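## Task

Move the yellow sponge onto the coffee table located in the adjoining room, so that it stays there without the robot supporting it at the end; the robot must not tip over or finish leaning.

## Robot and tools

Robot: a Hello Robot Stretch 3 with a single arm. It has a two-wheel differential base (0.33 m long, 0.34 m wide), a vertical mast carrying a lift, and a telescoping arm that sticks out to the robot's RIGHT side. The arm cannot reach forward, so the gripper is moved forward or back by driving the base. Turns on the spot pivot about the point between the drive wheels, 0.05 m behind the front edge. With the arm fully in and the wrist folded, the turning circle has radius 0.28 m; an unfolded, level wrist pokes outside it.

Frames: the base frame has its origin on the floor between the drive wheels, x forward, y left, z up. hand_pose is reported in it, located where closed fingertips meet; with all wrist joints at zero its x axis is up, y points back along the arm toward the mast, z toward the rear. The odometry frame is the base frame as it was when the scene began; base_odometry counts wheel rotation only, so wheel slip appears as motion. Heading runs -3.142 to 3.142, positive to the left.

execute_actions: argument "actions" is a list holding one action or nothing (empty just reports state and pictures). One action may contain "base", "joints", or both, plus optional "contact_limits"; all parts begin at once. "base" holds one command only: {"translate_m": d}, a relative straight drive of d metres from the current spot, positive forward, -1 to 1; or {"rotate_rad": d}, a relative turn in radians, positive counter-clockwise seen from above, -3.2 to 3.2. No sideways motion. "joints" is one dictionary of absolute targets keyed by joint name: lift_m 0 to 1.1 (arm height on mast); arm_m 0 to 0.52 (extension); wrist_yaw_rad -1.345 to 4.42 (0 along the arm, positive toward the front, 3.0 folded over the base); wrist_pitch_rad -1.57 to 0.451 (0 level, negative tips fingers down); wrist_roll_rad -2.911 to 2.911 (0 fingers side by side); gripper_m -0.089 to 0.179 (larger is wider; the actual fingertip gap is about 0.007 less when nearly shut and 0.025 less when wide, zero below 0.007); head_pan_rad -3.953 to 1.73 (0 ahead, positive left, -1.57 along the arm); head_tilt_rad -1.53 to 0.419 (negative down). Done tolerances are ±0.004 for metre joints, ±0.02 for yaw, roll and head, ±0.05 for pitch. "contact_limits" accepts only arm_m: a motor effort percentage (1 to 100) at which the arm motion halts; lower is softer, but too low halts immediately, and it also caps holding force until the next action. Values over the maximum are clipped. "cameras" picks images: head_camera, nav_camera, wrist_camera, or all; omitted/null means all, [] none. Unknown keys, names or out-of-range numbers reject the whole call. Anything omitted from an action may keep pushing toward an earlier target unseen. Each action is capped at 15 s. Base commands are measured from the pose in the most recent state report. If a result reports a stop, the remaining calls of that reply are skipped.

wait: "seconds" 0 to 10; commands nothing and returns state and images. zoom_image: "camera" plus "region" [x0, y0, x1, y1] in pixels of that camera's latest full image, origin top-left, at most 504 by 504. finished_scene: "scene" number; ends it irreversibly and reports success, then gives the next task. The goal must hold after the robot keeps its last command. Replying with no tool call ends everything.

Result lines: base_status and joint_status tell how each motion ended. "done" for the base means the wheels rotated the full amount, slip included. "off_target" means it settled short and may still be pushing. After contact_stop, time_out or torque_fault the target is dropped; arm and lift go slack after a contact_stop until commanded again (a loaded slack lift may sink; closing fingers on a surface can raise it). Base, wrist and head have no contact stop. A wrist servo pushed hard for seconds switches off for 10 s (torque_fault) and goes limp. on_its_own lists uncommanded behaviour; its "held at" is a target, not a position. motor_effort gives percent of maximum, positive toward larger joint values, with the peak in brackets; readings have fixed bias and noise, so treat them loosely. Effort outside the rest range suggests contact or load. Positive wheel effort pushes forward. lidar_m: 12 distances from the base origin, one per 30° sector, sector 1 straight ahead, counting counter-clockwise (4 left, 7 behind, 10 right); "-" is nothing seen. It scans a plane 0.17 m up, so it sees table legs, not tops, misses glass and thin legs, range 0.15 to 12 m, and the mast and low lift block parts of sectors 5, 6, 9, 10. wrist_depth_mm and head_depth_mm are 7x7 grids of median depth, row by row from top left; wrist 45 to 1000 mm, head 280 to 4000 mm in its sideways image. base_tilt in degrees, forward and right positive, with a constant bias up to about 4°. turned_by_wheels and turned_by_imu give turn since the last result.

Cameras: head_camera and nav_camera move with head pan/tilt; wrist_camera rides on the gripper.

Speed: full base speed (0.30 m/s, 1.9 rad/s) only with lift_m under 0.30, arm_m under 0.03 and wrist_yaw_rad over 2.54; otherwise 0.10 m/s and 0.63 rad/s.

Gripping: command gripper_m smaller than the object's width to hold (smaller squeezes harder, but a stall guard eases off, so heavy or slick items may slide; resend a different value to squeeze again). Open at least 0.02 beyond the touching value to let go. Neither the reading nor "done" proves a grasp; check images.

Safety: fold or unfold the wrist only with lift_m 0.32 to 0.95, pitch -0.4, roll near 0; once folded the lift may go down to 0.25. With yaw below -0.4 keep pitch at -0.5 or lower. Pushing against something rigid with the gripper above roughly 0.45 m can tip the robot, more so with raised contact limits or repeated pushes. Never drive while the gripper is hooked on or pressing something fixed. If the base snags furniture (worst reversing), back out the last move in small steps; if tilt appears, free the gripper and, if still tipped, drop lift_m to about 0.2. Avoid drops, slams, hard hits and objects falling; loose items may get nudged occasionally. Shorter robot motion time is better.

Each tool is called after ">>>" as name(argument=value, ...) on one line, values as JSON.

## Session

>>> execute_actions(actions=[])

Scene clock: 0.00 s.
base_odometry: x=+0.000 y=+0.000 heading=+0.000 (m, m, rad; odometry frame)
turned_by_wheels: +0.000 (rad since the last result)
turned_by_imu: +0.000 (rad since the last result)
base_tilt: forward=+0.9 right=+0.9 (deg)
lidar_m: 0.68 0.66 0.68 0.93 2.50 2.67 1.66 1.47 1.03 0.75 0.72 0.75
head_depth_mm: 847 858 859 862 870 883 889 / 799 808 814 824 832 845 854 / 746 752 760 767 778 782 792 / 697 705 710 718 726 734 736 / 655 664 667 674 684 686 693 / 619 626 633 637 641 649 654 / 589 594 596 602 608 612 616
base_status: not commanded
joint_positions: lift_m=+0.307 arm_m=+0.001 wrist_yaw_rad=+3.049 wrist_pitch_rad=-0.502 wrist_roll_rad=+0.010 gripper_m=+0.037 head_pan_rad=+0.016 head_tilt_rad=+0.006
joint_status: not commanded
motor_effort: left_wheel=+1 right_wheel=+0 lift_m=+28 arm_m=+1 wrist_yaw_rad=+0 wrist_pitch_rad=+4 wrist_roll_rad=+0 gripper_m=+0 head_pan_rad=+0 head_tilt_rad=+1 (%)
hand_pose: x=-0.0016 y=+0.0664 z=+0.3014 quat_wxyz=(+0.208, +0.695, +0.143, +0.673) (m; base frame)
wrist_depth_mm: - - - - 853 662 538 / - - - - 885 698 561 / 825 815 - 781 777 711 589 / 665 657 657 650 639 638 602 / 560 555 552 558 548 541 531 / 485 - - - - 470 464 / 439 - - - 414 413 412
pictures: head_camera (sideways: a quarter turn clockwise sets it upright), nav_camera (sideways: a quarter turn counterclockwise sets it upright), wrist_camera
Images, in order (width x height): head_camera 896x504, nav_camera 672x504, wrist_camera 644x364.

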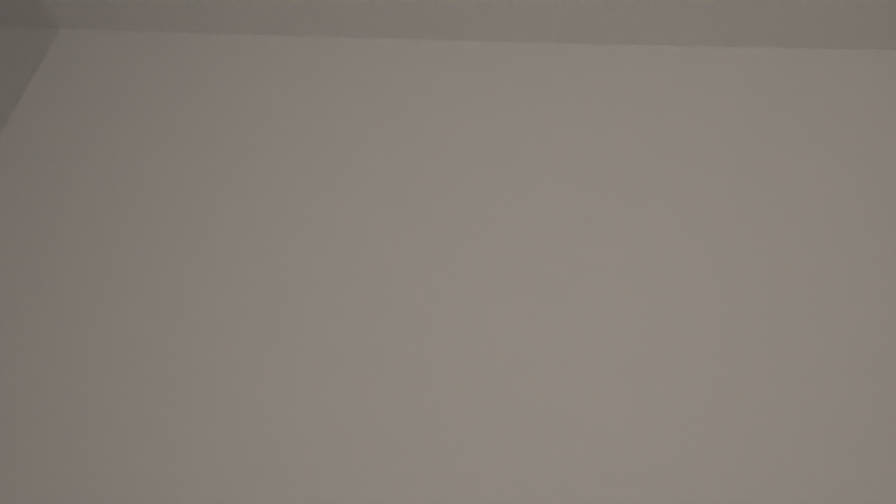

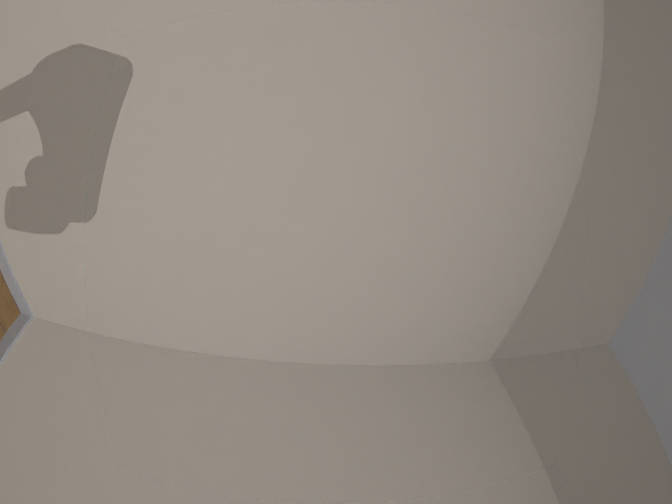

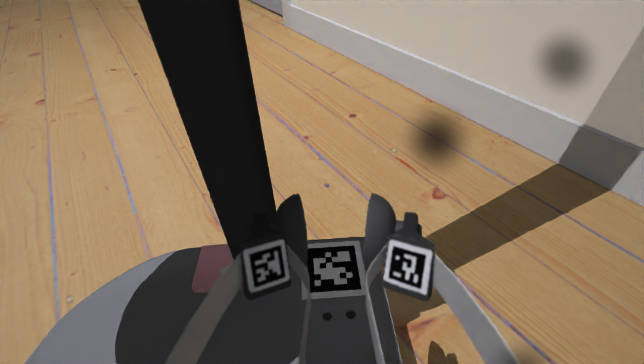

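>>> execute_actions(actions=[{"joints":{"head_pan_rad":1.6,"head_tilt_rad":-0.5}}], cameras=["head_camera","nav_camera"])

>>> execute_actions(actions=[{"joints":{"head_pan_rad":-3.3}}], cameras=["head_camera","nav_camera"])

>>> execute_actions(actions=[{"joints":{"head_pan_rad":-2.1}}], cameras=["head_camera","nav_camera"])

Scene clock: 2.33 s.
base_odometry: x=+0.000 y=+0.000 heading=+0.000 (m, m, rad; odometry frame)
turned_by_wheels: +0.000 (rad since the last result)
turned_by_imu: +0.000 (rad since the last result)
base_tilt: forward=+0.9 right=+1.0 (deg)
lidar_m: 0.68 0.66 0.68 0.92 2.51 2.68 1.66 1.47 1.03 0.75 0.72 0.75
head_depth_mm: 730 771 819 873 942 1012 1100 / 821 875 936 1015 1093 1201 1238 / 938 1014 1097 1208 1314 1426 1289 / 1098 1194 1322 1467 1654 1538 1280 / 1407 1559 1750 2016 1917 1536 1273 / 1749 1999 2318 2401 1907 1522 1275 / 2207 2683 3072 2529 1919 1549 1309
base_status: not commanded
joint_positions: lift_m=+0.307 arm_m=+0.001 wrist_yaw_rad=+3.049 wrist_pitch_rad=-0.502 wrist_roll_rad=+0.010 gripper_m=+0.037 head_pan_rad=+1.593 head_tilt_rad=-0.493
joint_status: all done
motor_effort: left_wheel=+0(1) right_wheel=+0(0) lift_m=+29(28) arm_m=+1(1) wrist_yaw_rad=+0(0) wrist_pitch_rad=+4(4) wrist_roll_rad=+0(0) gripper_m=+0(0) head_pan_rad=+3(37) head_tilt_rad=-2(21) (%)
hand_pose: x=-0.0016 y=+0.0664 z=+0.3014 quat_wxyz=(+0.208, +0.695, +0.143, +0.673) (m; base frame)
wrist_depth_mm: - - - - 839 660 538 / - - - - 883 707 564 / 824 800 - 776 764 708 586 / 668 656 650 647 637 629 601 / 556 561 554 557 545 532 529 / 480 - - - - 463 461 / 439 - - - 414 412 408
pictures: head_camera (sideways: a quarter turn clockwise sets it upright), nav_camera (sideways: a quarter turn counterclockwise sets it upright)
Images, in order (width x height): head_camera 896x504, nav_camera 672x504.

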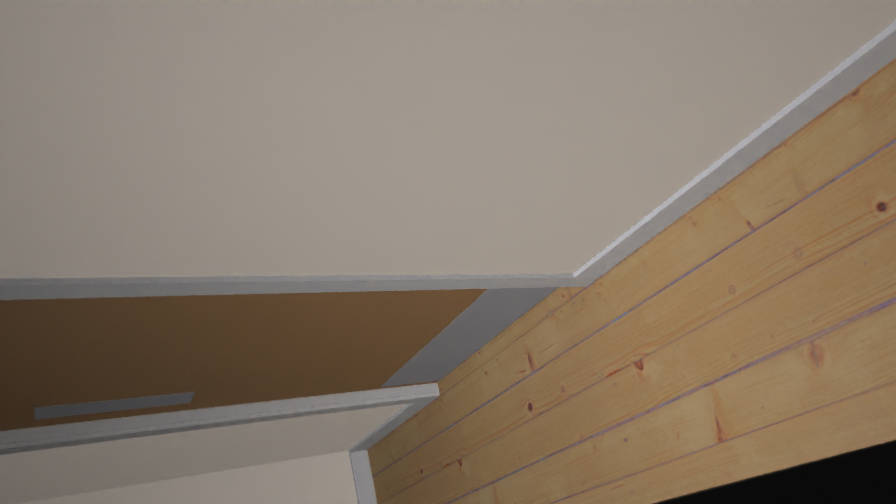

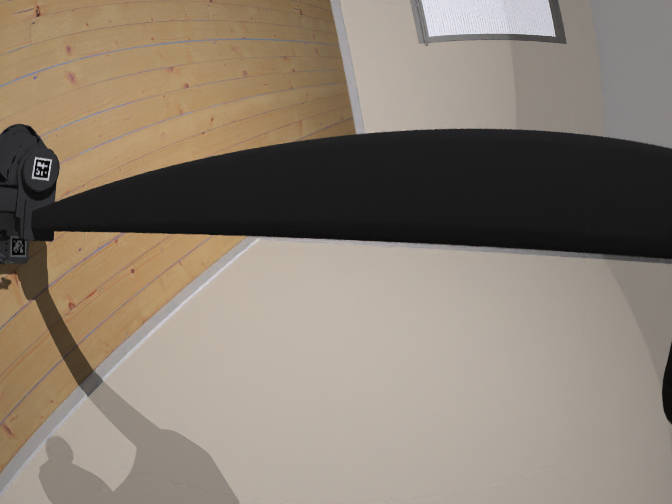

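Scene clock: 4.90 s.
base_odometry: x=+0.000 y=+0.000 heading=+0.000 (m, m, rad; odometry frame)
turned_by_wheels: +0.000 (rad since the last result)
turned_by_imu: +0.000 (rad since the last result)
base_tilt: forward=+0.9 right=+0.9 (deg)
lidar_m: 0.68 0.66 0.68 0.93 2.51 2.68 1.66 1.47 1.03 0.75 0.72 0.75
head_depth_mm: 2689 3076 3343 2530 1924 1544 1286 / 2461 2771 3135 2552 1916 1532 1289 / 2256 2505 2793 2561 1898 1530 1276 / 2079 2238 2509 2549 1914 1537 1279 / 1909 1999 2230 2323 1917 1533 1284 / 1801 1825 2078 2261 1913 1535 1278 / 1684 1722 1938 2147 1927 1524 1280
base_status: not commanded
joint_positions: lift_m=+0.307 arm_m=+0.001 wrist_yaw_rad=+3.049 wrist_pitch_rad=-0.502 wrist_roll_rad=+0.010 gripper_m=+0.037 head_pan_rad=-3.293 head_tilt_rad=-0.494
joint_status: all done
motor_effort: left_wheel=+1(0) right_wheel=+0(0) lift_m=+28(28) arm_m=+0(2) wrist_yaw_rad=+0(0) wrist_pitch_rad=+4(4) wrist_roll_rad=+0(0) gripper_m=+0(0) head_pan_rad=-3(37) head_tilt_rad=-2(2) (%)
hand_pose: x=-0.0016 y=+0.0664 z=+0.3014 quat_wxyz=(+0.208, +0.695, +0.143, +0.673) (m; base frame)
wrist_depth_mm: - - - - 854 666 536 / - - - 998 903 701 563 / 814 810 - 780 770 702 590 / 665 655 652 646 633 617 594 / 565 554 555 560 547 535 530 / 486 - - - - 466 461 / 438 - - - 412 413 410
pictures: head_camera (sideways: a quarter turn clockwise sets it upright), nav_camera (sideways: a quarter turn counterclockwise sets it upright)
Images, in order (width x height): head_camera 896x504, nav_camera 672x504.

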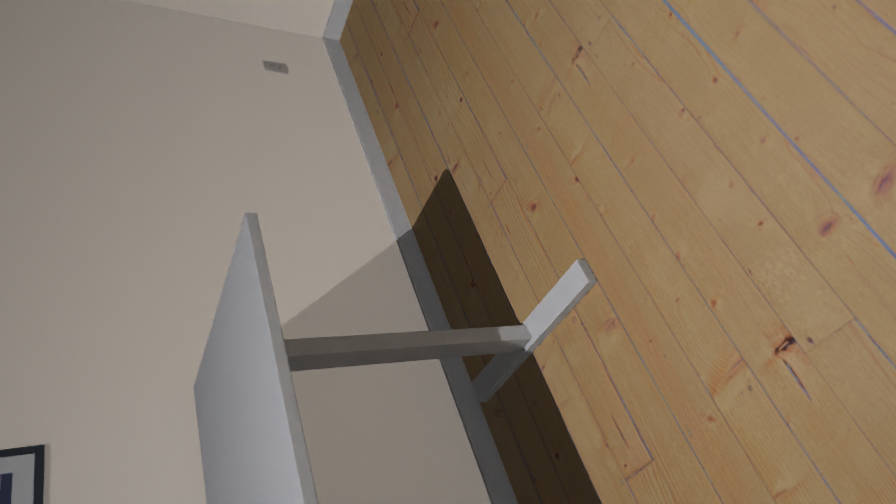

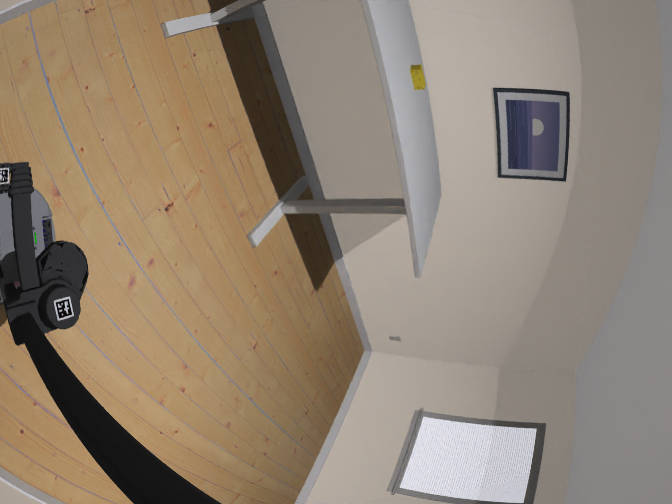

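Scene clock: 6.03 s.
base_odometry: x=+0.000 y=+0.000 heading=+0.000 (m, m, rad; odometry frame)
turned_by_wheels: +0.000 (rad since the last result)
turned_by_imu: +0.000 (rad since the last result)
base_tilt: forward=+0.9 right=+0.9 (deg)
lidar_m: 0.68 0.66 0.68 0.93 2.51 2.67 1.66 1.47 1.03 0.75 0.72 0.75
head_depth_mm: 1579 1670 1293 2023 1923 1536 1290 / 1642 1730 1459 2090 1848 1540 1285 / 1545 1722 1857 2197 1925 1541 1275 / 1276 1390 1548 1762 1856 1529 1275 / 1077 1170 1279 1409 1553 1531 1276 / 942 1008 1082 1175 1285 1399 1277 / 834 889 935 1006 1092 1179 1222
base_status: not commanded
joint_positions: lift_m=+0.307 arm_m=+0.001 wrist_yaw_rad=+3.049 wrist_pitch_rad=-0.502 wrist_roll_rad=+0.010 gripper_m=+0.037 head_pan_rad=-2.107 head_tilt_rad=-0.494
joint_status: all done
motor_effort: left_wheel=+0(0) right_wheel=+0(0) lift_m=+29(28) arm_m=+1(2) wrist_yaw_rad=+0(0) wrist_pitch_rad=+4(4) wrist_roll_rad=+0(0) gripper_m=+1(2) head_pan_rad=+3(35) head_tilt_rad=-1(2) (%)
hand_pose: x=-0.0016 y=+0.0664 z=+0.3014 quat_wxyz=(+0.208, +0.695, +0.143, +0.673) (m; base frame)
wrist_depth_mm: - - - - 863 669 541 / - - - - 887 700 568 / 813 800 - 794 779 707 587 / 671 663 651 643 645 635 606 / 556 551 549 559 550 538 532 / 485 - - - - 465 466 / 438 - - - 415 412 414
pictures: head_camera (sideways: a quarter turn clockwise sets it upright), nav_camera (sideways: a quarter turn counterclockwise sets it upright)
Images, in order (width x height): head_camera 896x504, nav_camera 672x504.

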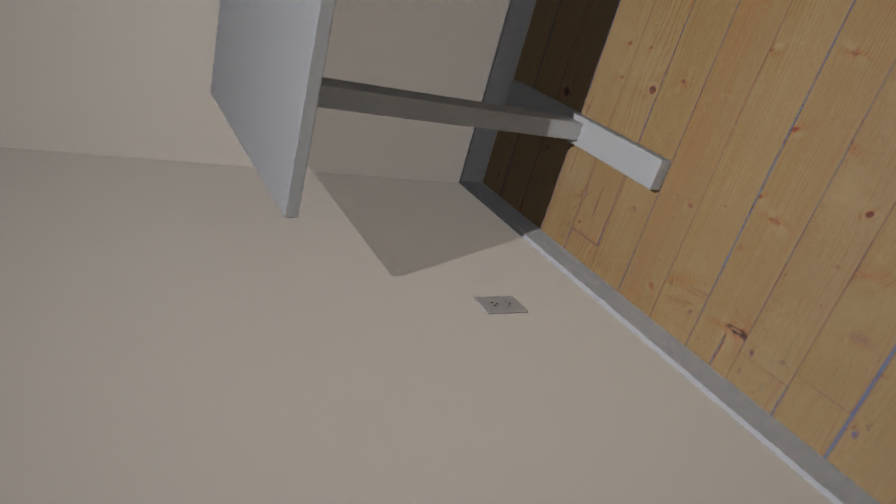

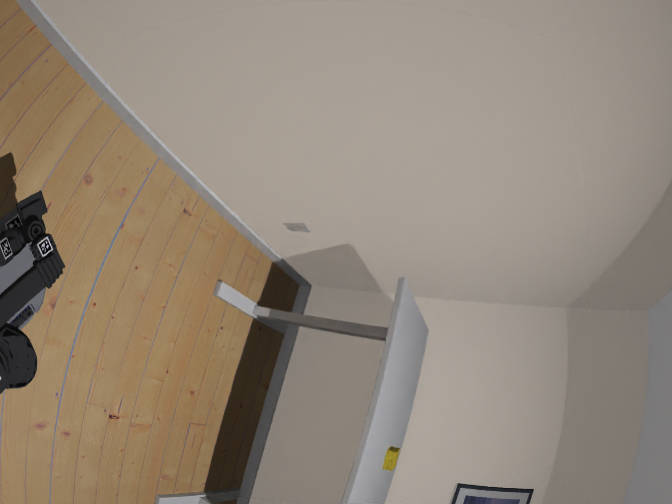

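>>> execute_actions(actions=[{"base":{"rotate_rad":-1.15},"joints":{"head_pan_rad":-1.57,"head_tilt_rad":-0.5,"lift_m":0.9,"wrist_pitch_rad":-0.42}}])

Scene clock: 13.63 s.
base_odometry: x=+0.000 y=+0.000 heading=-1.150 (m, m, rad; odometry frame)
turned_by_wheels: -1.150 (rad since the last result)
turned_by_imu: -1.159 (rad since the last result)
base_tilt: forward=+0.9 right=+0.8 (deg)
lidar_m: 0.72 0.73 0.71 0.66 0.67 0.84 1.92 3.05 1.66 1.87 1.16 0.78
head_depth_mm: 1656 1747 2016 2177 1889 1581 - / 1618 1748 1998 2243 1907 1576 - / 1607 1721 1968 2185 1930 1532 - / 1585 1693 1928 2156 1913 1540 - / 1571 1668 1276 2127 1887 1530 - / 1564 1660 1270 2098 1919 1523 1308 / 1545 1632 1255 2002 1783 1531 1284
base_status: done
joint_positions: lift_m=+0.900 arm_m=+0.001 wrist_yaw_rad=+3.049 wrist_pitch_rad=-0.442 wrist_roll_rad=+0.010 gripper_m=+0.037 head_pan_rad=-1.577 head_tilt_rad=-0.494
joint_status: all done
motor_effort: left_wheel=+3(7) right_wheel=-2(4) lift_m=+31(33) arm_m=+2(1) wrist_yaw_rad=+0(0) wrist_pitch_rad=+7(8) wrist_roll_rad=+0(0) gripper_m=+0(0) head_pan_rad=+3(28) head_tilt_rad=-1(2) (%)
hand_pose: x=-0.0009 y=+0.0746 z=+0.9071 quat_wxyz=(+0.188, +0.699, +0.122, +0.679) (m; base frame)
wrist_depth_mm: 582 602 642 656 696 733 730 / 639 665 705 718 775 814 743 / 708 732 - 824 868 926 761 / 790 830 883 910 - - 793 / 872 922 980 - - - 803 / 990 - - - - - 818 / - - - - - - 837
pictures: head_camera (sideways: a quarter turn clockwise sets it upright), nav_camera (sideways: a quarter turn counterclockwise sets it upright), wrist_camera
Images, in order (width x height): head_camera 896x504, nav_camera 672x504, wrist_camera 644x364.

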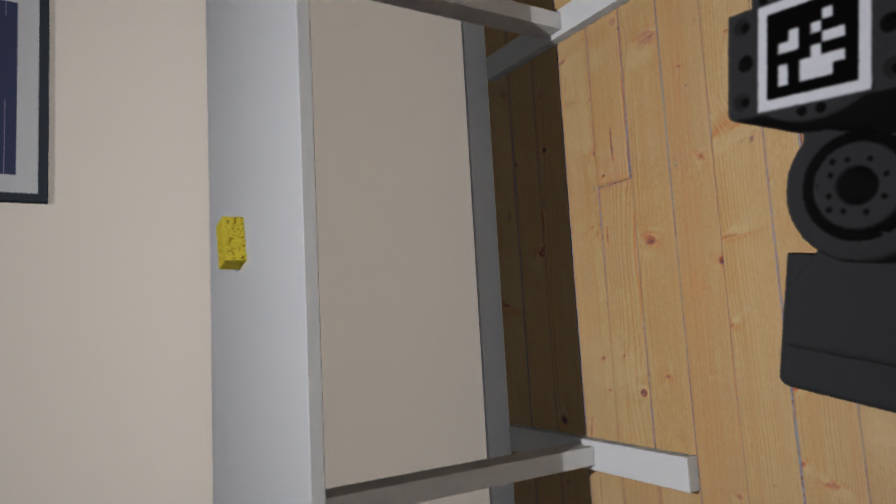

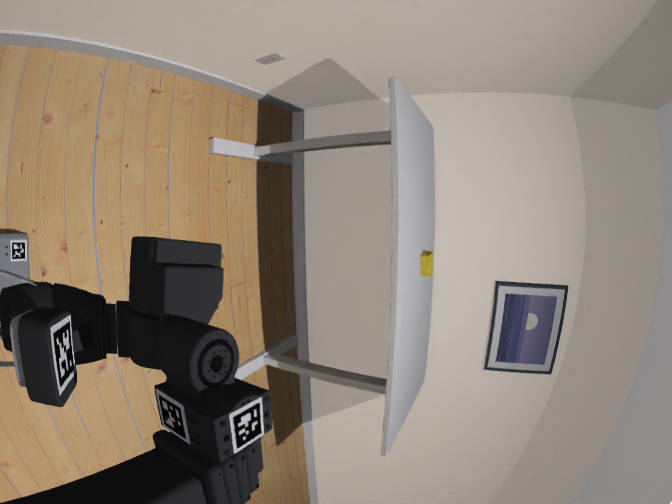

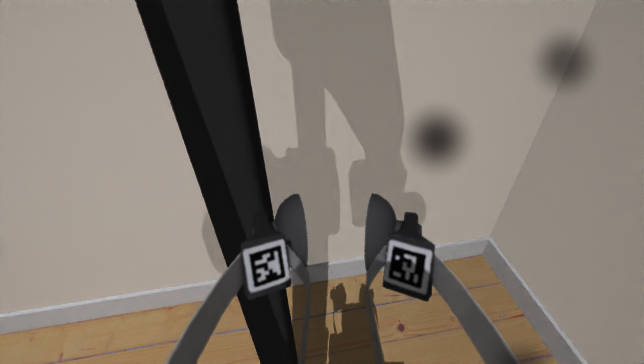

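>>> execute_actions(actions=[{"base":{"rotate_rad":1.57},"joints":{"lift_m":1.09}}], cameras=[])

>>> execute_actions(actions=[{"base":{"translate_m":-0.6}}], cameras=[])

>>> execute_actions(actions=[{"base":{"rotate_rad":-1.57}}], cameras=[])

>>> execute_actions(actions=[{"joints":{"wrist_yaw_rad":0,"gripper_m":0.17,"head_tilt_rad":-0.7}}])

Scene clock: 19.20 s.
base_odometry: x=+0.000 y=+0.000 heading=+0.420 (m, m, rad; odometry frame)
turned_by_wheels: +1.570 (rad since the last result)
turned_by_imu: +1.585 (rad since the last result)
base_tilt: forward=+1.0 right=+0.9 (deg)
lidar_m: 0.66 0.67 0.85 1.92 3.01 1.66 1.87 1.17 0.78 0.72 0.73 0.71
head_depth_mm: 603 - - - 991 1127 - / 598 - - - - - - / 589 - - - - - - / 585 642 - - - 1061 - / 583 637 - - - 1025 1189 / 574 629 - - - 996 1171 / 569 621 671 - - 982 1155
base_status: done
joint_positions: lift_m=+1.090 arm_m=+0.001 wrist_yaw_rad=+3.049 wrist_pitch_rad=-0.442 wrist_roll_rad=+0.010 gripper_m=+0.037 head_pan_rad=-1.577 head_tilt_rad=-0.494
joint_status: all done
motor_effort: left_wheel=-2(5) right_wheel=+2(5) lift_m=+32(33) arm_m=+1(1) wrist_yaw_rad=+0(0) wrist_pitch_rad=+7(7) wrist_roll_rad=+0(0) gripper_m=+1(1) head_pan_rad=+3(3) head_tilt_rad=-1(2) (%)
hand_pose: x=-0.0009 y=+0.0746 z=+1.0972 quat_wxyz=(+0.187, +0.699, +0.122, +0.679) (m; base frame)
wrist_depth_mm: - - - - - 934 665 / - - - - - 947 687 / - - - - - 978 703 / - - - - - - 717 / - - - - - - 740 / - - - - - - 754 / - - - - - - 764
pictures: none
No camera images: the call's "cameras" was empty. Leave "cameras" out to get every camera's image.

Scene clock: 26.17 s.
base_odometry: x=-0.548 y=-0.245 heading=+0.420 (m, m, rad; odometry frame)
turned_by_wheels: +0.000 (rad since the last result)
turned_by_imu: +0.001 (rad since the last result)
base_tilt: forward=+1.0 right=+0.9 (deg)
lidar_m: 1.26 1.27 1.61 2.99 2.05 1.14 1.27 0.93 0.85 0.79 0.80 1.01
head_depth_mm: 664 - - - 1085 1230 - / 655 - - - - - - / 650 - - - - - - / 643 707 - - - 1172 - / 640 700 - - - 1121 1252 / 633 691 - - - 1098 1232 / 625 683 738 - - 1077 1221
base_status: done
joint_positions: lift_m=+1.090 arm_m=+0.001 wrist_yaw_rad=+3.049 wrist_pitch_rad=-0.442 wrist_roll_rad=+0.010 gripper_m=+0.037 head_pan_rad=-1.577 head_tilt_rad=-0.494
joint_status: not commanded
motor_effort: left_wheel=-2(7) right_wheel=+3(3) lift_m=+32(32) arm_m=+1(1) wrist_yaw_rad=+0(0) wrist_pitch_rad=+7(7) wrist_roll_rad=+0(0) gripper_m=+1(0) head_pan_rad=+2(3) head_tilt_rad=-1(1) (%)
hand_pose: x=-0.0009 y=+0.0746 z=+1.0972 quat_wxyz=(+0.187, +0.699, +0.122, +0.679) (m; base frame)
wrist_depth_mm: - - - - - - - / 827 - - - - - - / - - - - - - - / - - - - - - - / - - - - - - - / - - - - - - - / - - - - - - -
pictures: none
No camera images: the call's "cameras" was empty. Leave "cameras" out to get every camera's image.

Scene clock: 29.60 s.
base_odometry: x=-0.548 y=-0.245 heading=-1.150 (m, m, rad; odometry frame)
turned_by_wheels: -1.570 (rad since the last result)
turned_by_imu: -1.583 (rad since the last result)
base_tilt: forward=+1.0 right=+0.9 (deg)
lidar_m: 0.79 0.80 1.02 1.26 1.27 1.62 2.99 2.05 1.14 1.27 0.93 0.85
head_depth_mm: 1090 - - - 1729 1546 - / 1082 - - - - - - / 1067 - - - - - - / 1065 1167 - - - 1481 - / 1061 1148 - - - 1536 1309 / 1048 1139 - - - 1533 1277 / 1038 1132 1074 - - 1547 1281
base_status: done
joint_positions: lift_m=+1.090 arm_m=+0.001 wrist_yaw_rad=+3.049 wrist_pitch_rad=-0.442 wrist_roll_rad=+0.010 gripper_m=+0.037 head_pan_rad=-1.577 head_tilt_rad=-0.494
joint_status: not commanded
motor_effort: left_wheel=+3(7) right_wheel=-2(3) lift_m=+32(32) arm_m=+0(1) wrist_yaw_rad=+0(0) wrist_pitch_rad=+7(8) wrist_roll_rad=+0(0) gripper_m=+0(1) head_pan_rad=+3(3) head_tilt_rad=-2(2) (%)
hand_pose: x=-0.0009 y=+0.0746 z=+1.0972 quat_wxyz=(+0.187, +0.699, +0.122, +0.679) (m; base frame)
wrist_depth_mm: - - - - - - 788 / - - - - - - 814 / - - - - - - 839 / - - - - - - 858 / - - - - - - 873 / - - - - - - 904 / - - - - - - 905
pictures: none
No camera images: the call's "cameras" was empty. Leave "cameras" out to get every camera's image.

Scene clock: 32.13 s.
base_odometry: x=-0.548 y=-0.245 heading=-1.150 (m, m, rad; odometry frame)
turned_by_wheels: +0.000 (rad since the last result)
turned_by_imu: +0.000 (rad since the last result)
base_tilt: forward=+1.0 right=+1.0 (deg)
lidar_m: 0.79 0.80 1.02 1.26 1.27 1.61 2.99 2.05 1.14 1.27 0.92 0.85
head_depth_mm: - - - - 1509 1356 1172 / - - - - - 1348 1172 / - - - - - 1337 1168 / - - 672 1702 1562 1349 1170 / 1076 887 669 1641 1582 1345 1171 / 1066 884 682 1623 1583 1339 1174 / 1062 883 641 1598 1581 1341 1166
base_status: not commanded
joint_positions: lift_m=+1.090 arm_m=+0.001 wrist_yaw_rad=+0.002 wrist_pitch_rad=-0.442 wrist_roll_rad=+0.010 gripper_m=+0.170 head_pan_rad=-1.577 head_tilt_rad=-0.691
joint_status: all done
motor_effort: left_wheel=+3(2) right_wheel=-2(2) lift_m=+32(32) arm_m=+1(1) wrist_yaw_rad=-2(3) wrist_pitch_rad=+8(8) wrist_roll_rad=+0(0) gripper_m=+1(85) head_pan_rad=+4(3) head_tilt_rad=-3(14) (%)
hand_pose: x=-0.0211 y=-0.3671 z=+1.0972 quat_wxyz=(+0.687, +0.155, -0.693, -0.155) (m; base frame)
wrist_depth_mm: 924 933 945 963 964 977 - / 791 738 740 677 711 693 684 / 553 555 546 540 525 520 520 / 441 434 435 424 424 418 413 / 366 373 361 373 376 375 - / 977 - - - - - - / - - - - - - -
pictures: head_camera (sideways: a quarter turn clockwise sets it upright), nav_camera (sideways: a quarter turn counterclockwise sets it upright), wrist_camera
Images, in order (width x height): head_camera 896x504, nav_camera 672x504, wrist_camera 644x364.

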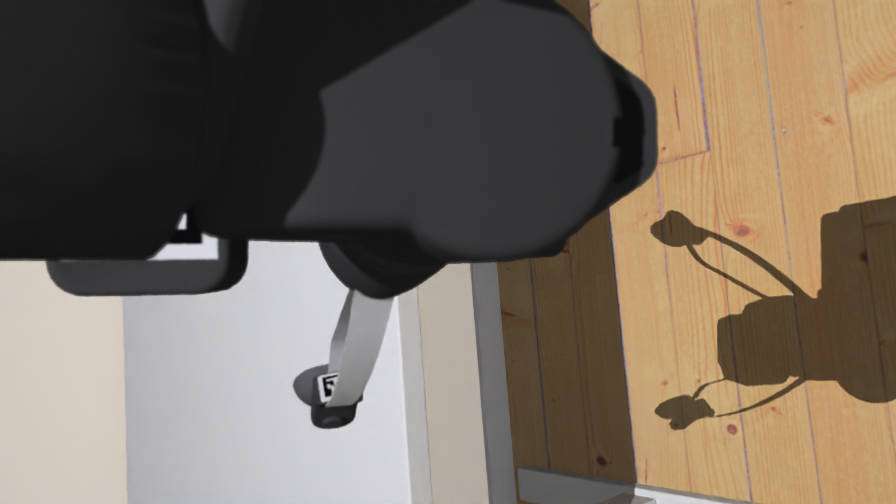

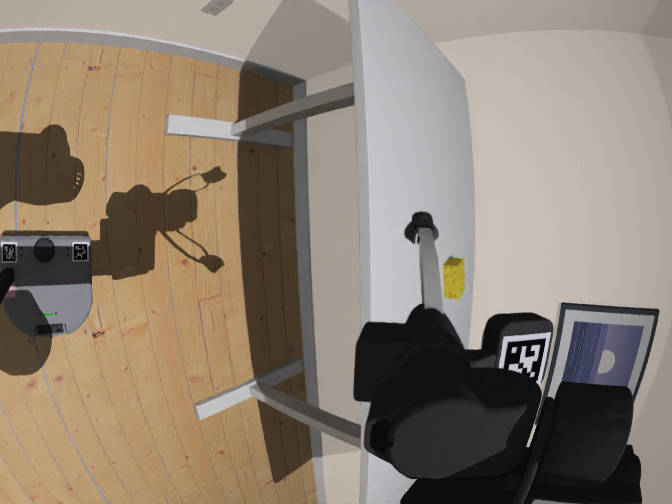

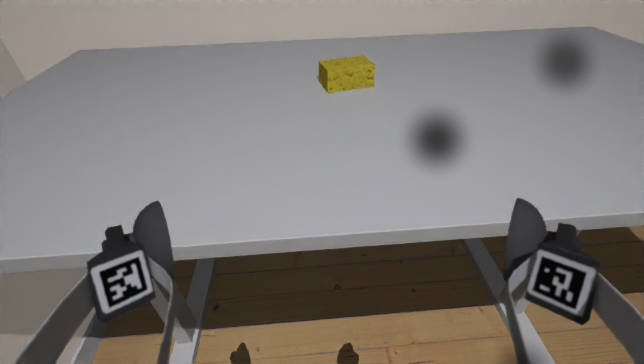

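>>> execute_actions(actions=[{"joints":{"arm_m":0.45,"lift_m":1.0,"wrist_pitch_rad":-0.42}}])

Scene clock: 37.37 s.
base_odometry: x=-0.548 y=-0.245 heading=-1.150 (m, m, rad; odometry frame)
turned_by_wheels: +0.000 (rad since the last result)
turned_by_imu: +0.001 (rad since the last result)
base_tilt: forward=+0.9 right=+0.9 (deg)
lidar_m: 0.79 0.80 1.01 1.26 1.27 1.62 2.98 2.05 1.14 1.27 0.93 0.85
head_depth_mm: 1100 - 647 1775 1584 1347 1175 / - 848 645 1741 1595 1346 1174 / - 804 647 1729 1589 1345 1163 / 1051 804 645 1681 1580 1345 1170 / 1080 838 642 1648 1587 1339 1169 / 1077 881 640 1627 1597 1336 1167 / 1052 884 640 1598 1577 1337 1163
base_status: not commanded
joint_positions: lift_m=+1.000 arm_m=+0.450 wrist_yaw_rad=+0.001 wrist_pitch_rad=-0.442 wrist_roll_rad=+0.010 gripper_m=+0.170 head_pan_rad=-1.577 head_tilt_rad=-0.691
joint_status: all done
motor_effort: left_wheel=+3(3) right_wheel=-2(2) lift_m=+25(26) arm_m=+3(5) wrist_yaw_rad=-1(3) wrist_pitch_rad=+7(8) wrist_roll_rad=+0(0) gripper_m=+1(0) head_pan_rad=+4(3) head_tilt_rad=-2(3) (%)
hand_pose: x=-0.0214 y=-0.8161 z=+1.0076 quat_wxyz=(+0.687, +0.154, -0.693, -0.156) (m; base frame)
wrist_depth_mm: 512 516 535 538 559 562 571 / 497 487 479 469 458 455 445 / 363 359 352 273 272 342 336 / 289 286 282 245 256 275 271 / 239 246 235 232 230 230 227 / 208 197 201 199 198 196 199 / 177 177 176 174 173 172 168
pictures: head_camera (sideways: a quarter turn clockwise sets it upright), nav_camera (sideways: a quarter turn counterclockwise sets it upright), wrist_camera
Images, in order (width x height): head_camera 896x504, nav_camera 672x504, wrist_camera 644x364.

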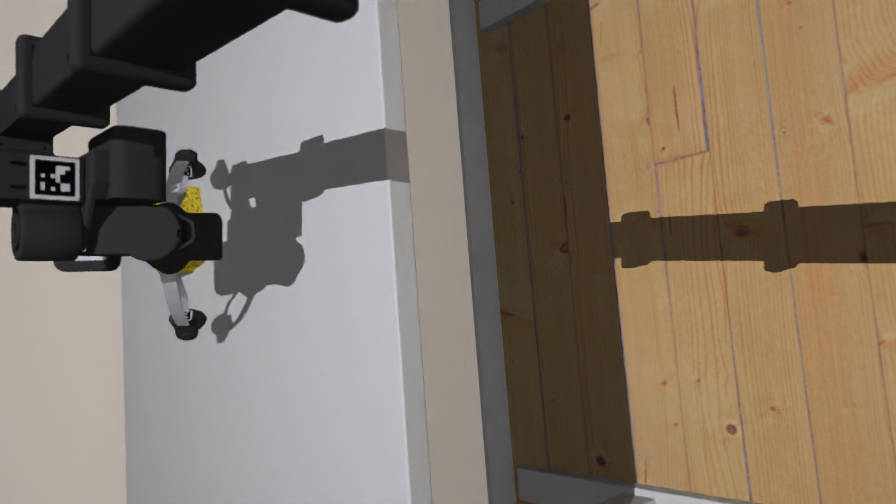

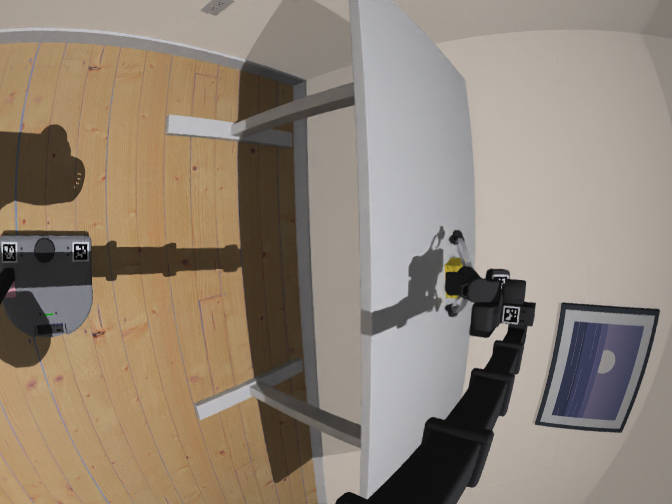

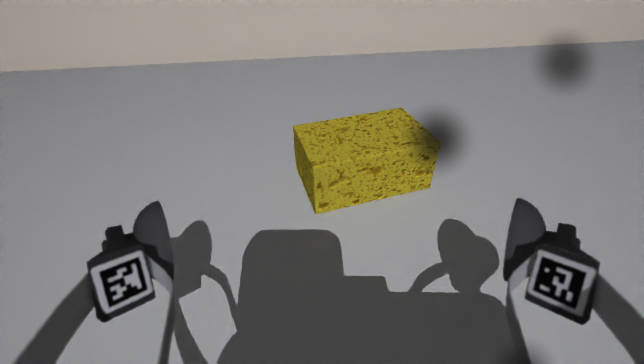

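>>> execute_actions(actions=[{"joints":{"arm_m":0.52,"lift_m":0.99,"wrist_pitch_rad":-0.4}}], cameras=["wrist_camera"])

>>> execute_actions(actions=[{"joints":{"gripper_m":0.03}}], cameras=["wrist_camera"])

>>> execute_actions(actions=[{"joints":{"lift_m":1.08}}], cameras=["wrist_camera"])

Scene clock: 39.80 s.
base_odometry: x=-0.548 y=-0.245 heading=-1.150 (m, m, rad; odometry frame)
turned_by_wheels: +0.000 (rad since the last result)
turned_by_imu: +0.000 (rad since the last result)
base_tilt: forward=+1.0 right=+0.9 (deg)
lidar_m: 0.79 0.80 1.02 1.26 1.28 1.62 2.99 2.05 1.14 1.27 0.93 0.85
head_depth_mm: 1096 - 612 1761 1590 1357 1168 / - 845 647 1756 1568 1350 1175 / - 847 645 1726 1590 1343 1166 / 1064 842 644 1684 1584 1340 1167 / 1078 882 645 1653 1572 1333 1170 / 1071 880 642 1619 1589 1349 1167 / 1056 881 640 1601 1575 1347 1168
base_status: not commanded
joint_positions: lift_m=+0.990 arm_m=+0.520 wrist_yaw_rad=+0.001 wrist_pitch_rad=-0.423 wrist_roll_rad=+0.010 gripper_m=+0.170 head_pan_rad=-1.577 head_tilt_rad=-0.691
joint_status: all done
motor_effort: left_wheel=+3(3) right_wheel=-2(2) lift_m=+24(25) arm_m=+4(3) wrist_yaw_rad=-1(1) wrist_pitch_rad=+8(8) wrist_roll_rad=+0(0) gripper_m=-1(0) head_pan_rad=+3(3) head_tilt_rad=-2(2) (%)
hand_pose: x=-0.0214 y=-0.8885 z=+1.0017 quat_wxyz=(+0.688, +0.148, -0.694, -0.149) (m; base frame)
wrist_depth_mm: 447 454 465 474 488 497 508 / 473 478 477 473 459 455 444 / 360 353 351 342 340 333 331 / 281 278 275 200 197 266 265 / 231 239 228 171 181 222 220 / 200 189 194 185 191 186 193 / 168 170 168 167 166 166 161
pictures: wrist_camera
Images, in order (width x height): wrist_camera 644x364.

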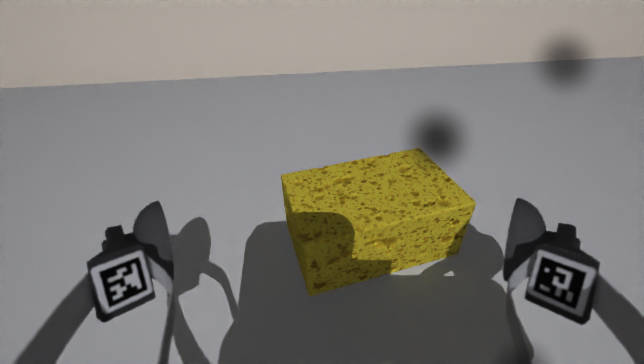

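Scene clock: 41.70 s.
base_odometry: x=-0.548 y=-0.245 heading=-1.150 (m, m, rad; odometry frame)
turned_by_wheels: +0.000 (rad since the last result)
turned_by_imu: +0.000 (rad since the last result)
base_tilt: forward=+0.9 right=+0.9 (deg)
lidar_m: 0.79 0.80 1.02 1.26 1.27 1.61 2.98 2.05 1.14 1.27 0.93 0.85
head_depth_mm: 1101 - 610 1770 1586 1351 1169 / - 846 646 1753 1588 1351 1172 / - 844 643 1726 1591 1343 1168 / 1065 841 645 1688 1578 1348 1174 / 1085 890 643 1646 1577 1353 1164 / 1068 884 642 1639 1572 1339 1177 / 1057 883 641 1586 1578 1347 1169
base_status: not commanded
joint_positions: lift_m=+0.990 arm_m=+0.520 wrist_yaw_rad=+0.001 wrist_pitch_rad=-0.423 wrist_roll_rad=+0.010 gripper_m=+0.030 head_pan_rad=-1.577 head_tilt_rad=-0.691
joint_status: all done
motor_effort: left_wheel=+3(2) right_wheel=-2(2) lift_m=+25(24) arm_m=+3(3) wrist_yaw_rad=-1(1) wrist_pitch_rad=+8(8) wrist_roll_rad=+0(0) gripper_m=+0(82) head_pan_rad=+3(3) head_tilt_rad=-2(3) (%)
hand_pose: x=-0.0214 y=-0.8885 z=+1.0017 quat_wxyz=(+0.688, +0.148, -0.694, -0.149) (m; base frame)
wrist_depth_mm: 448 452 463 475 483 492 499 / 468 481 475 463 457 453 443 / 361 356 349 344 338 333 332 / 283 278 275 199 207 267 264 / 232 230 228 178 223 222 219 / 196 195 194 188 185 190 188 / 171 170 168 168 167 165 164
pictures: wrist_camera
Images, in order (width x height): wrist_camera 644x364.

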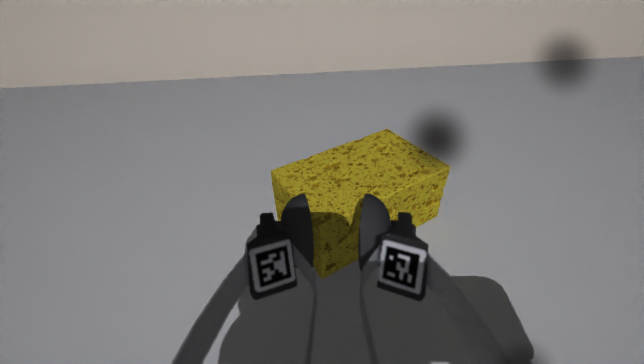

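Scene clock: 43.37 s.
base_odometry: x=-0.548 y=-0.245 heading=-1.150 (m, m, rad; odometry frame)
turned_by_wheels: +0.000 (rad since the last result)
turned_by_imu: +0.000 (rad since the last result)
base_tilt: forward=+0.9 right=+0.9 (deg)
lidar_m: 0.79 0.80 1.01 1.26 1.28 1.62 2.98 2.05 1.14 1.28 0.93 0.85
head_depth_mm: 1128 891 645 1762 1575 1354 1174 / 1122 893 647 1751 1581 1350 1162 / 1125 866 643 1714 1570 1341 1173 / 1121 843 644 1684 1583 1343 1175 / 1084 886 642 1659 1582 1348 1174 / 1081 885 641 1616 1581 1347 1168 / 1059 883 641 1593 1580 1338 1174
base_status: not commanded
joint_positions: lift_m=+1.080 arm_m=+0.520 wrist_yaw_rad=+0.001 wrist_pitch_rad=-0.423 wrist_roll_rad=+0.010 gripper_m=+0.030 head_pan_rad=-1.577 head_tilt_rad=-0.691
joint_status: all done
motor_effort: left_wheel=+3(3) right_wheel=-2(2) lift_m=+32(33) arm_m=+4(3) wrist_yaw_rad=-1(1) wrist_pitch_rad=+7(8) wrist_roll_rad=+0(0) gripper_m=+0(0) head_pan_rad=+3(4) head_tilt_rad=-3(3) (%)
hand_pose: x=-0.0214 y=-0.8885 z=+1.0915 quat_wxyz=(+0.688, +0.148, -0.694, -0.149) (m; base frame)
wrist_depth_mm: 443 454 460 476 483 495 509 / 490 499 510 520 538 548 557 / 524 532 540 535 524 522 514 / 433 429 425 422 415 412 408 / 358 356 355 315 356 342 338 / 303 300 299 247 276 291 288 / 264 262 261 251 257 255 253
pictures: wrist_camera
Images, in order (width x height): wrist_camera 644x364.

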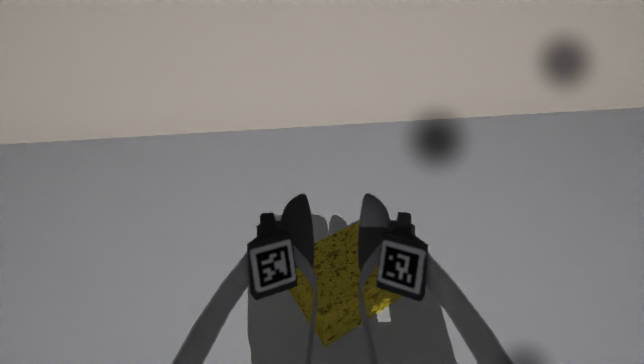

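>>> execute_actions(actions=[{"base":{"rotate_rad":0.5},"joints":{"gripper_m":0.17,"arm_m":0.4}}], cameras=[])

>>> execute_actions(actions=[{"base":{"translate_m":-0.2}}], cameras=[])

>>> execute_actions(actions=[{"base":{"rotate_rad":-0.5}}], cameras=[])

>>> execute_actions(actions=[{"base":{"translate_m":0.15},"joints":{"lift_m":1.03}}], cameras=["wrist_camera"])

Scene clock: 46.60 s.
base_odometry: x=-0.548 y=-0.245 heading=-0.650 (m, m, rad; odometry frame)
turned_by_wheels: +0.500 (rad since the last result)
turned_by_imu: +0.505 (rad since the last result)
base_tilt: forward=+0.9 right=+0.9 (deg)
lidar_m: 0.80 1.00 1.26 1.27 1.59 2.99 2.11 1.14 1.28 0.93 0.86 0.79
head_depth_mm: 1052 893 647 1526 1581 1345 1172 / 1102 895 646 1610 1586 1350 1171 / - 887 644 1698 1588 1344 1168 / - 885 644 1738 1527 1341 1169 / 1196 884 668 1739 1493 1333 1169 / 1221 887 696 1640 1573 1339 1169 / 1071 1080 723 1345 1466 1334 1168
base_status: done
joint_positions: lift_m=+1.080 arm_m=+0.400 wrist_yaw_rad=+0.000 wrist_pitch_rad=-0.422 wrist_roll_rad=+0.010 gripper_m=+0.170 head_pan_rad=-1.577 head_tilt_rad=-0.691
joint_status: all done
motor_effort: left_wheel=-2(7) right_wheel=+2(7) lift_m=+32(32) arm_m=+0(3) wrist_yaw_rad=-1(1) wrist_pitch_rad=+7(8) wrist_roll_rad=+0(0) gripper_m=+1(85) head_pan_rad=+3(3) head_tilt_rad=-3(3) (%)
hand_pose: x=-0.0214 y=-0.7690 z=+1.0915 quat_wxyz=(+0.688, +0.148, -0.694, -0.149) (m; base frame)
wrist_depth_mm: 459 585 745 683 603 552 504 / 478 608 823 710 655 590 533 / 500 632 580 531 526 519 517 / 509 606 425 426 416 417 405 / 515 371 353 347 346 343 338 / 312 293 300 299 293 287 297 / 263 262 261 258 257 254 247
pictures: none
No camera images: the call's "cameras" was empty. Leave "cameras" out to get every camera's image.

Scene clock: 49.83 s.
base_odometry: x=-0.707 y=-0.124 heading=-0.650 (m, m, rad; odometry frame)
turned_by_wheels: +0.000 (rad since the last result)
turned_by_imu: +0.001 (rad since the last result)
base_tilt: forward=+0.9 right=+0.9 (deg)
lidar_m: 0.99 1.23 1.33 1.35 1.67 2.80 1.99 0.96 1.20 0.99 0.96 0.98
head_depth_mm: 986 775 645 506 1569 1344 1175 / 1028 892 646 521 1596 1351 1171 / - 887 647 539 1583 1345 1165 / - 888 644 554 1595 1334 1167 / 1128 883 642 1754 1568 1337 1176 / 1175 886 642 1238 1478 1351 1168 / 1239 881 642 1644 1573 1314 1162
base_status: done
joint_positions: lift_m=+1.080 arm_m=+0.400 wrist_yaw_rad=+0.000 wrist_pitch_rad=-0.422 wrist_roll_rad=+0.010 gripper_m=+0.170 head_pan_rad=-1.577 head_tilt_rad=-0.691
joint_status: not commanded
motor_effort: left_wheel=-2(6) right_wheel=+2(3) lift_m=+31(32) arm_m=-1(1) wrist_yaw_rad=-1(1) wrist_pitch_rad=+8(8) wrist_roll_rad=+0(0) gripper_m=+1(1) head_pan_rad=+3(3) head_tilt_rad=-2(2) (%)
hand_pose: x=-0.0214 y=-0.7690 z=+1.0915 quat_wxyz=(+0.688, +0.148, -0.694, -0.149) (m; base frame)
wrist_depth_mm: 617 751 683 593 528 484 441 / 644 794 719 650 585 527 476 / 648 544 546 533 526 524 494 / 436 435 427 419 416 412 410 / 359 368 352 348 348 342 342 / 313 292 301 298 295 294 246 / 263 261 261 259 257 256 248
pictures: none
No camera images: the call's "cameras" was empty. Leave "cameras" out to get every camera's image.

Scene clock: 51.60 s.
base_odometry: x=-0.707 y=-0.124 heading=-1.150 (m, m, rad; odometry frame)
turned_by_wheels: -0.500 (rad since the last result)
turned_by_imu: -0.504 (rad since the last result)
base_tilt: forward=+0.9 right=+1.0 (deg)
lidar_m: 0.98 0.99 1.25 1.33 1.35 1.76 2.80 1.93 0.96 1.20 0.96 0.97
head_depth_mm: 1064 895 647 558 1507 1354 1164 / 1062 890 647 557 1598 1345 1173 / - 889 644 538 1581 1344 1169 / - 888 644 537 1590 1340 1168 / 1000 843 644 537 1593 1341 1175 / 1007 799 640 519 1567 1330 1171 / 991 878 640 519 1598 1338 1165
base_status: done
joint_positions: lift_m=+1.080 arm_m=+0.400 wrist_yaw_rad=+0.000 wrist_pitch_rad=-0.422 wrist_roll_rad=+0.010 gripper_m=+0.170 head_pan_rad=-1.577 head_tilt_rad=-0.691
joint_status: not commanded
motor_effort: left_wheel=+3(8) right_wheel=-2(6) lift_m=+32(31) arm_m=-1(1) wrist_yaw_rad=+0(1) wrist_pitch_rad=+8(7) wrist_roll_rad=+0(0) gripper_m=+0(1) head_pan_rad=+3(3) head_tilt_rad=-3(3) (%)
hand_pose: x=-0.0214 y=-0.7690 z=+1.0915 quat_wxyz=(+0.688, +0.148, -0.694, -0.149) (m; base frame)
wrist_depth_mm: 487 493 505 514 523 541 541 / 530 539 562 572 580 592 600 / 559 550 543 532 529 516 508 / 435 432 430 423 418 418 404 / 359 334 328 353 344 343 338 / 312 286 297 299 294 290 298 / 262 262 261 258 256 255 249
pictures: none
No camera images: the call's "cameras" was empty. Leave "cameras" out to get every camera's image.

Scene clock: 54.07 s.
base_odometry: x=-0.646 y=-0.260 heading=-1.150 (m, m, rad; odometry frame)
turned_by_wheels: +0.000 (rad since the last result)
turned_by_imu: +0.000 (rad since the last result)
base_tilt: forward=+0.9 right=+1.0 (deg)
lidar_m: 0.83 0.84 1.06 1.35 1.37 1.74 2.95 1.90 1.05 1.18 0.86 0.89
head_depth_mm: - 895 648 540 1594 1347 1169 / 1056 890 646 539 1578 1342 1170 / - 827 644 520 1583 1350 1172 / 1015 780 641 520 1593 1335 1168 / 999 841 644 520 1582 1345 1169 / 987 879 643 503 1589 1338 1164 / 978 885 637 503 1579 1347 1168
base_status: done
joint_positions: lift_m=+1.030 arm_m=+0.400 wrist_yaw_rad=+0.000 wrist_pitch_rad=-0.422 wrist_roll_rad=+0.010 gripper_m=+0.170 head_pan_rad=-1.577 head_tilt_rad=-0.691
joint_status: all done
motor_effort: left_wheel=+3(8) right_wheel=-2(4) lift_m=+25(27) arm_m=-1(1) wrist_yaw_rad=+0(1) wrist_pitch_rad=+8(8) wrist_roll_rad=+0(0) gripper_m=-1(1) head_pan_rad=+3(3) head_tilt_rad=-3(2) (%)
hand_pose: x=-0.0214 y=-0.7691 z=+1.0419 quat_wxyz=(+0.688, +0.148, -0.694, -0.149) (m; base frame)
wrist_depth_mm: 471 479 484 497 508 525 534 / 510 525 529 539 542 555 554 / 445 444 435 431 425 416 410 / 353 347 342 267 336 331 329 / 289 298 275 235 270 278 272 / 250 235 241 239 237 234 240 / 213 211 210 208 207 206 200
pictures: wrist_camera
Images, in order (width x height): wrist_camera 644x364.

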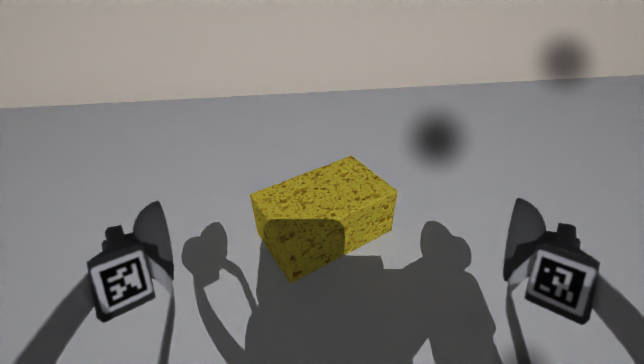

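>>> execute_actions(actions=[{"joints":{"arm_m":0.49,"lift_m":0.985}}], cameras=["wrist_camera"])

>>> execute_actions(actions=[{"joints":{"gripper_m":0.0}}], cameras=["wrist_camera"])

>>> execute_actions(actions=[{"joints":{"lift_m":1.08}}], cameras=["wrist_camera"])

Scene clock: 56.67 s.
base_odometry: x=-0.646 y=-0.260 heading=-1.150 (m, m, rad; odometry frame)
turned_by_wheels: +0.000 (rad since the last result)
turned_by_imu: +0.000 (rad since the last result)
base_tilt: forward=+0.9 right=+1.0 (deg)
lidar_m: 0.83 0.84 1.06 1.35 1.37 1.73 2.95 1.90 1.05 1.18 0.86 0.89
head_depth_mm: 1022 - 624 539 1593 1349 1172 / - 844 645 539 1600 1339 1168 / - 804 644 521 1571 1348 1174 / 978 776 644 521 1577 1350 1166 / 994 842 643 520 1576 1338 1164 / 985 885 642 503 1588 1339 1170 / 974 880 642 502 1581 1340 1173
base_status: not commanded
joint_positions: lift_m=+0.985 arm_m=+0.490 wrist_yaw_rad=+0.000 wrist_pitch_rad=-0.422 wrist_roll_rad=+0.010 gripper_m=+0.170 head_pan_rad=-1.577 head_tilt_rad=-0.691
joint_status: all done
motor_effort: left_wheel=+3(3) right_wheel=-2(2) lift_m=+25(26) arm_m=+4(3) wrist_yaw_rad=-1(1) wrist_pitch_rad=+7(7) wrist_roll_rad=+0(0) gripper_m=+2(1) head_pan_rad=+3(2) head_tilt_rad=-3(3) (%)
hand_pose: x=-0.0214 y=-0.8586 z=+0.9969 quat_wxyz=(+0.688, +0.148, -0.694, -0.149) (m; base frame)
wrist_depth_mm: 391 398 406 410 427 433 441 / 425 426 437 437 445 436 429 / 350 344 342 335 332 325 321 / 273 270 267 266 263 260 256 / 225 232 165 158 163 215 213 / 194 184 140 137 172 181 188 / 162 165 156 143 162 161 156
pictures: wrist_camera
Images, in order (width x height): wrist_camera 644x364.

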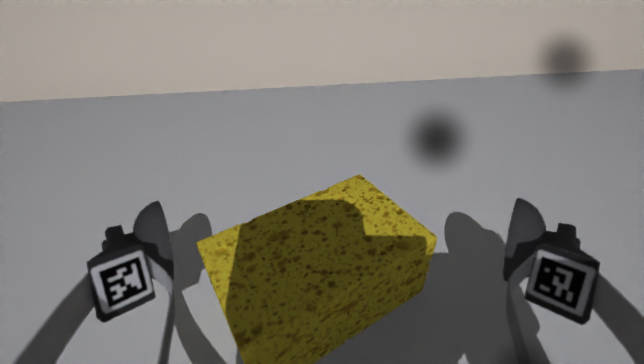

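Scene clock: 58.87 s.
base_odometry: x=-0.646 y=-0.260 heading=-1.150 (m, m, rad; odometry frame)
turned_by_wheels: +0.000 (rad since the last result)
turned_by_imu: +0.000 (rad since the last result)
base_tilt: forward=+0.9 right=+0.9 (deg)
lidar_m: 0.83 0.84 1.06 1.35 1.37 1.73 2.95 1.90 1.05 1.18 0.86 0.89
head_depth_mm: 1025 - 624 539 1596 1355 1175 / - 843 646 541 1596 1356 1179 / - 805 644 521 1581 1338 1168 / 977 777 644 520 1594 1340 1168 / 999 886 643 518 1574 1347 1172 / 985 883 643 503 1586 1332 1167 / 978 880 640 502 1574 1351 1163
base_status: not commanded
joint_positions: lift_m=+0.985 arm_m=+0.490 wrist_yaw_rad=+0.000 wrist_pitch_rad=-0.419 wrist_roll_rad=+0.010 gripper_m=+0.002 head_pan_rad=-1.577 head_tilt_rad=-0.691
joint_status: all done
motor_effort: left_wheel=+3(2) right_wheel=-2(2) lift_m=+25(25) arm_m=+4(3) wrist_yaw_rad=-1(0) wrist_pitch_rad=+7(8) wrist_roll_rad=+0(0) gripper_m=-47(100) head_pan_rad=+3(3) head_tilt_rad=-2(3) (%)
hand_pose: x=-0.0214 y=-0.8590 z=+0.9977 quat_wxyz=(+0.689, +0.147, -0.695, -0.148) (m; base frame)
wrist_depth_mm: 386 401 407 412 428 430 444 / 425 426 440 441 454 451 438 / 351 348 342 338 334 330 325 / 275 271 270 267 264 262 258 / 226 224 164 159 158 224 215 / 193 191 141 135 151 - 184 / 167 166 160 130 159 161 159
pictures: wrist_camera
Images, in order (width x height): wrist_camera 644x364.

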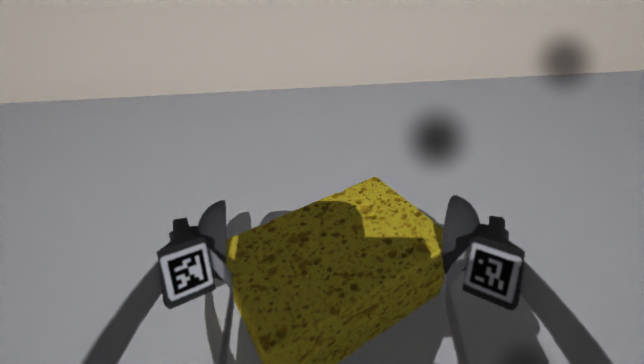

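Scene clock: 60.57 s.
base_odometry: x=-0.646 y=-0.260 heading=-1.150 (m, m, rad; odometry frame)
turned_by_wheels: +0.000 (rad since the last result)
turned_by_imu: +0.000 (rad since the last result)
base_tilt: forward=+0.9 right=+1.0 (deg)
lidar_m: 0.83 0.84 1.06 1.35 1.37 1.74 2.95 1.90 1.05 1.18 0.86 0.89
head_depth_mm: 1048 893 646 540 1588 1359 1168 / 1043 895 646 540 1590 1355 1167 / 1026 894 645 522 1595 1345 1171 / 838 845 643 519 1594 1345 1171 / 992 884 640 520 1584 1336 1161 / 992 889 641 503 1576 1337 1167 / 980 876 639 502 1588 1354 1170
base_status: not commanded
joint_positions: lift_m=+1.080 arm_m=+0.490 wrist_yaw_rad=+0.000 wrist_pitch_rad=-0.419 wrist_roll_rad=+0.010 gripper_m=+0.012 head_pan_rad=-1.577 head_tilt_rad=-0.691
joint_status: all done
on_its_own: gripper_m is held at +0.013, not at your +0.000, by its stall guard, which is still easing
motor_effort: left_wheel=+3(3) right_wheel=-2(2) lift_m=+32(33) arm_m=+3(3) wrist_yaw_rad=-1(1) wrist_pitch_rad=+7(6) wrist_roll_rad=+0(0) gripper_m=-6(47) head_pan_rad=+3(3) head_tilt_rad=-3(3) (%)
hand_pose: x=-0.0214 y=-0.8590 z=+1.0923 quat_wxyz=(+0.689, +0.147, -0.695, -0.148) (m; base frame)
wrist_depth_mm: 392 394 405 413 428 430 444 / 428 436 447 457 470 481 492 / 474 487 499 498 504 513 516 / 442 435 433 423 420 414 407 / 360 354 164 159 158 356 341 / 303 302 140 136 151 - 290 / 265 263 255 130 250 256 254
pictures: wrist_camera
Images, in order (width x height): wrist_camera 644x364.

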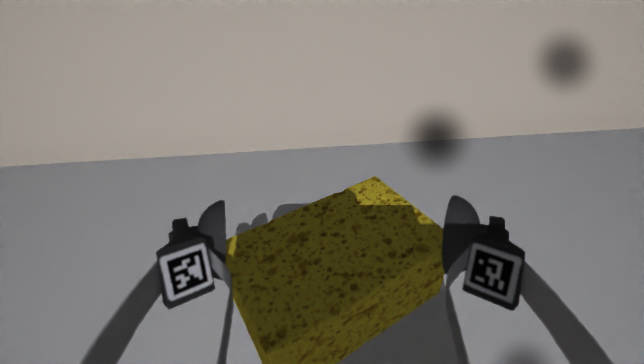

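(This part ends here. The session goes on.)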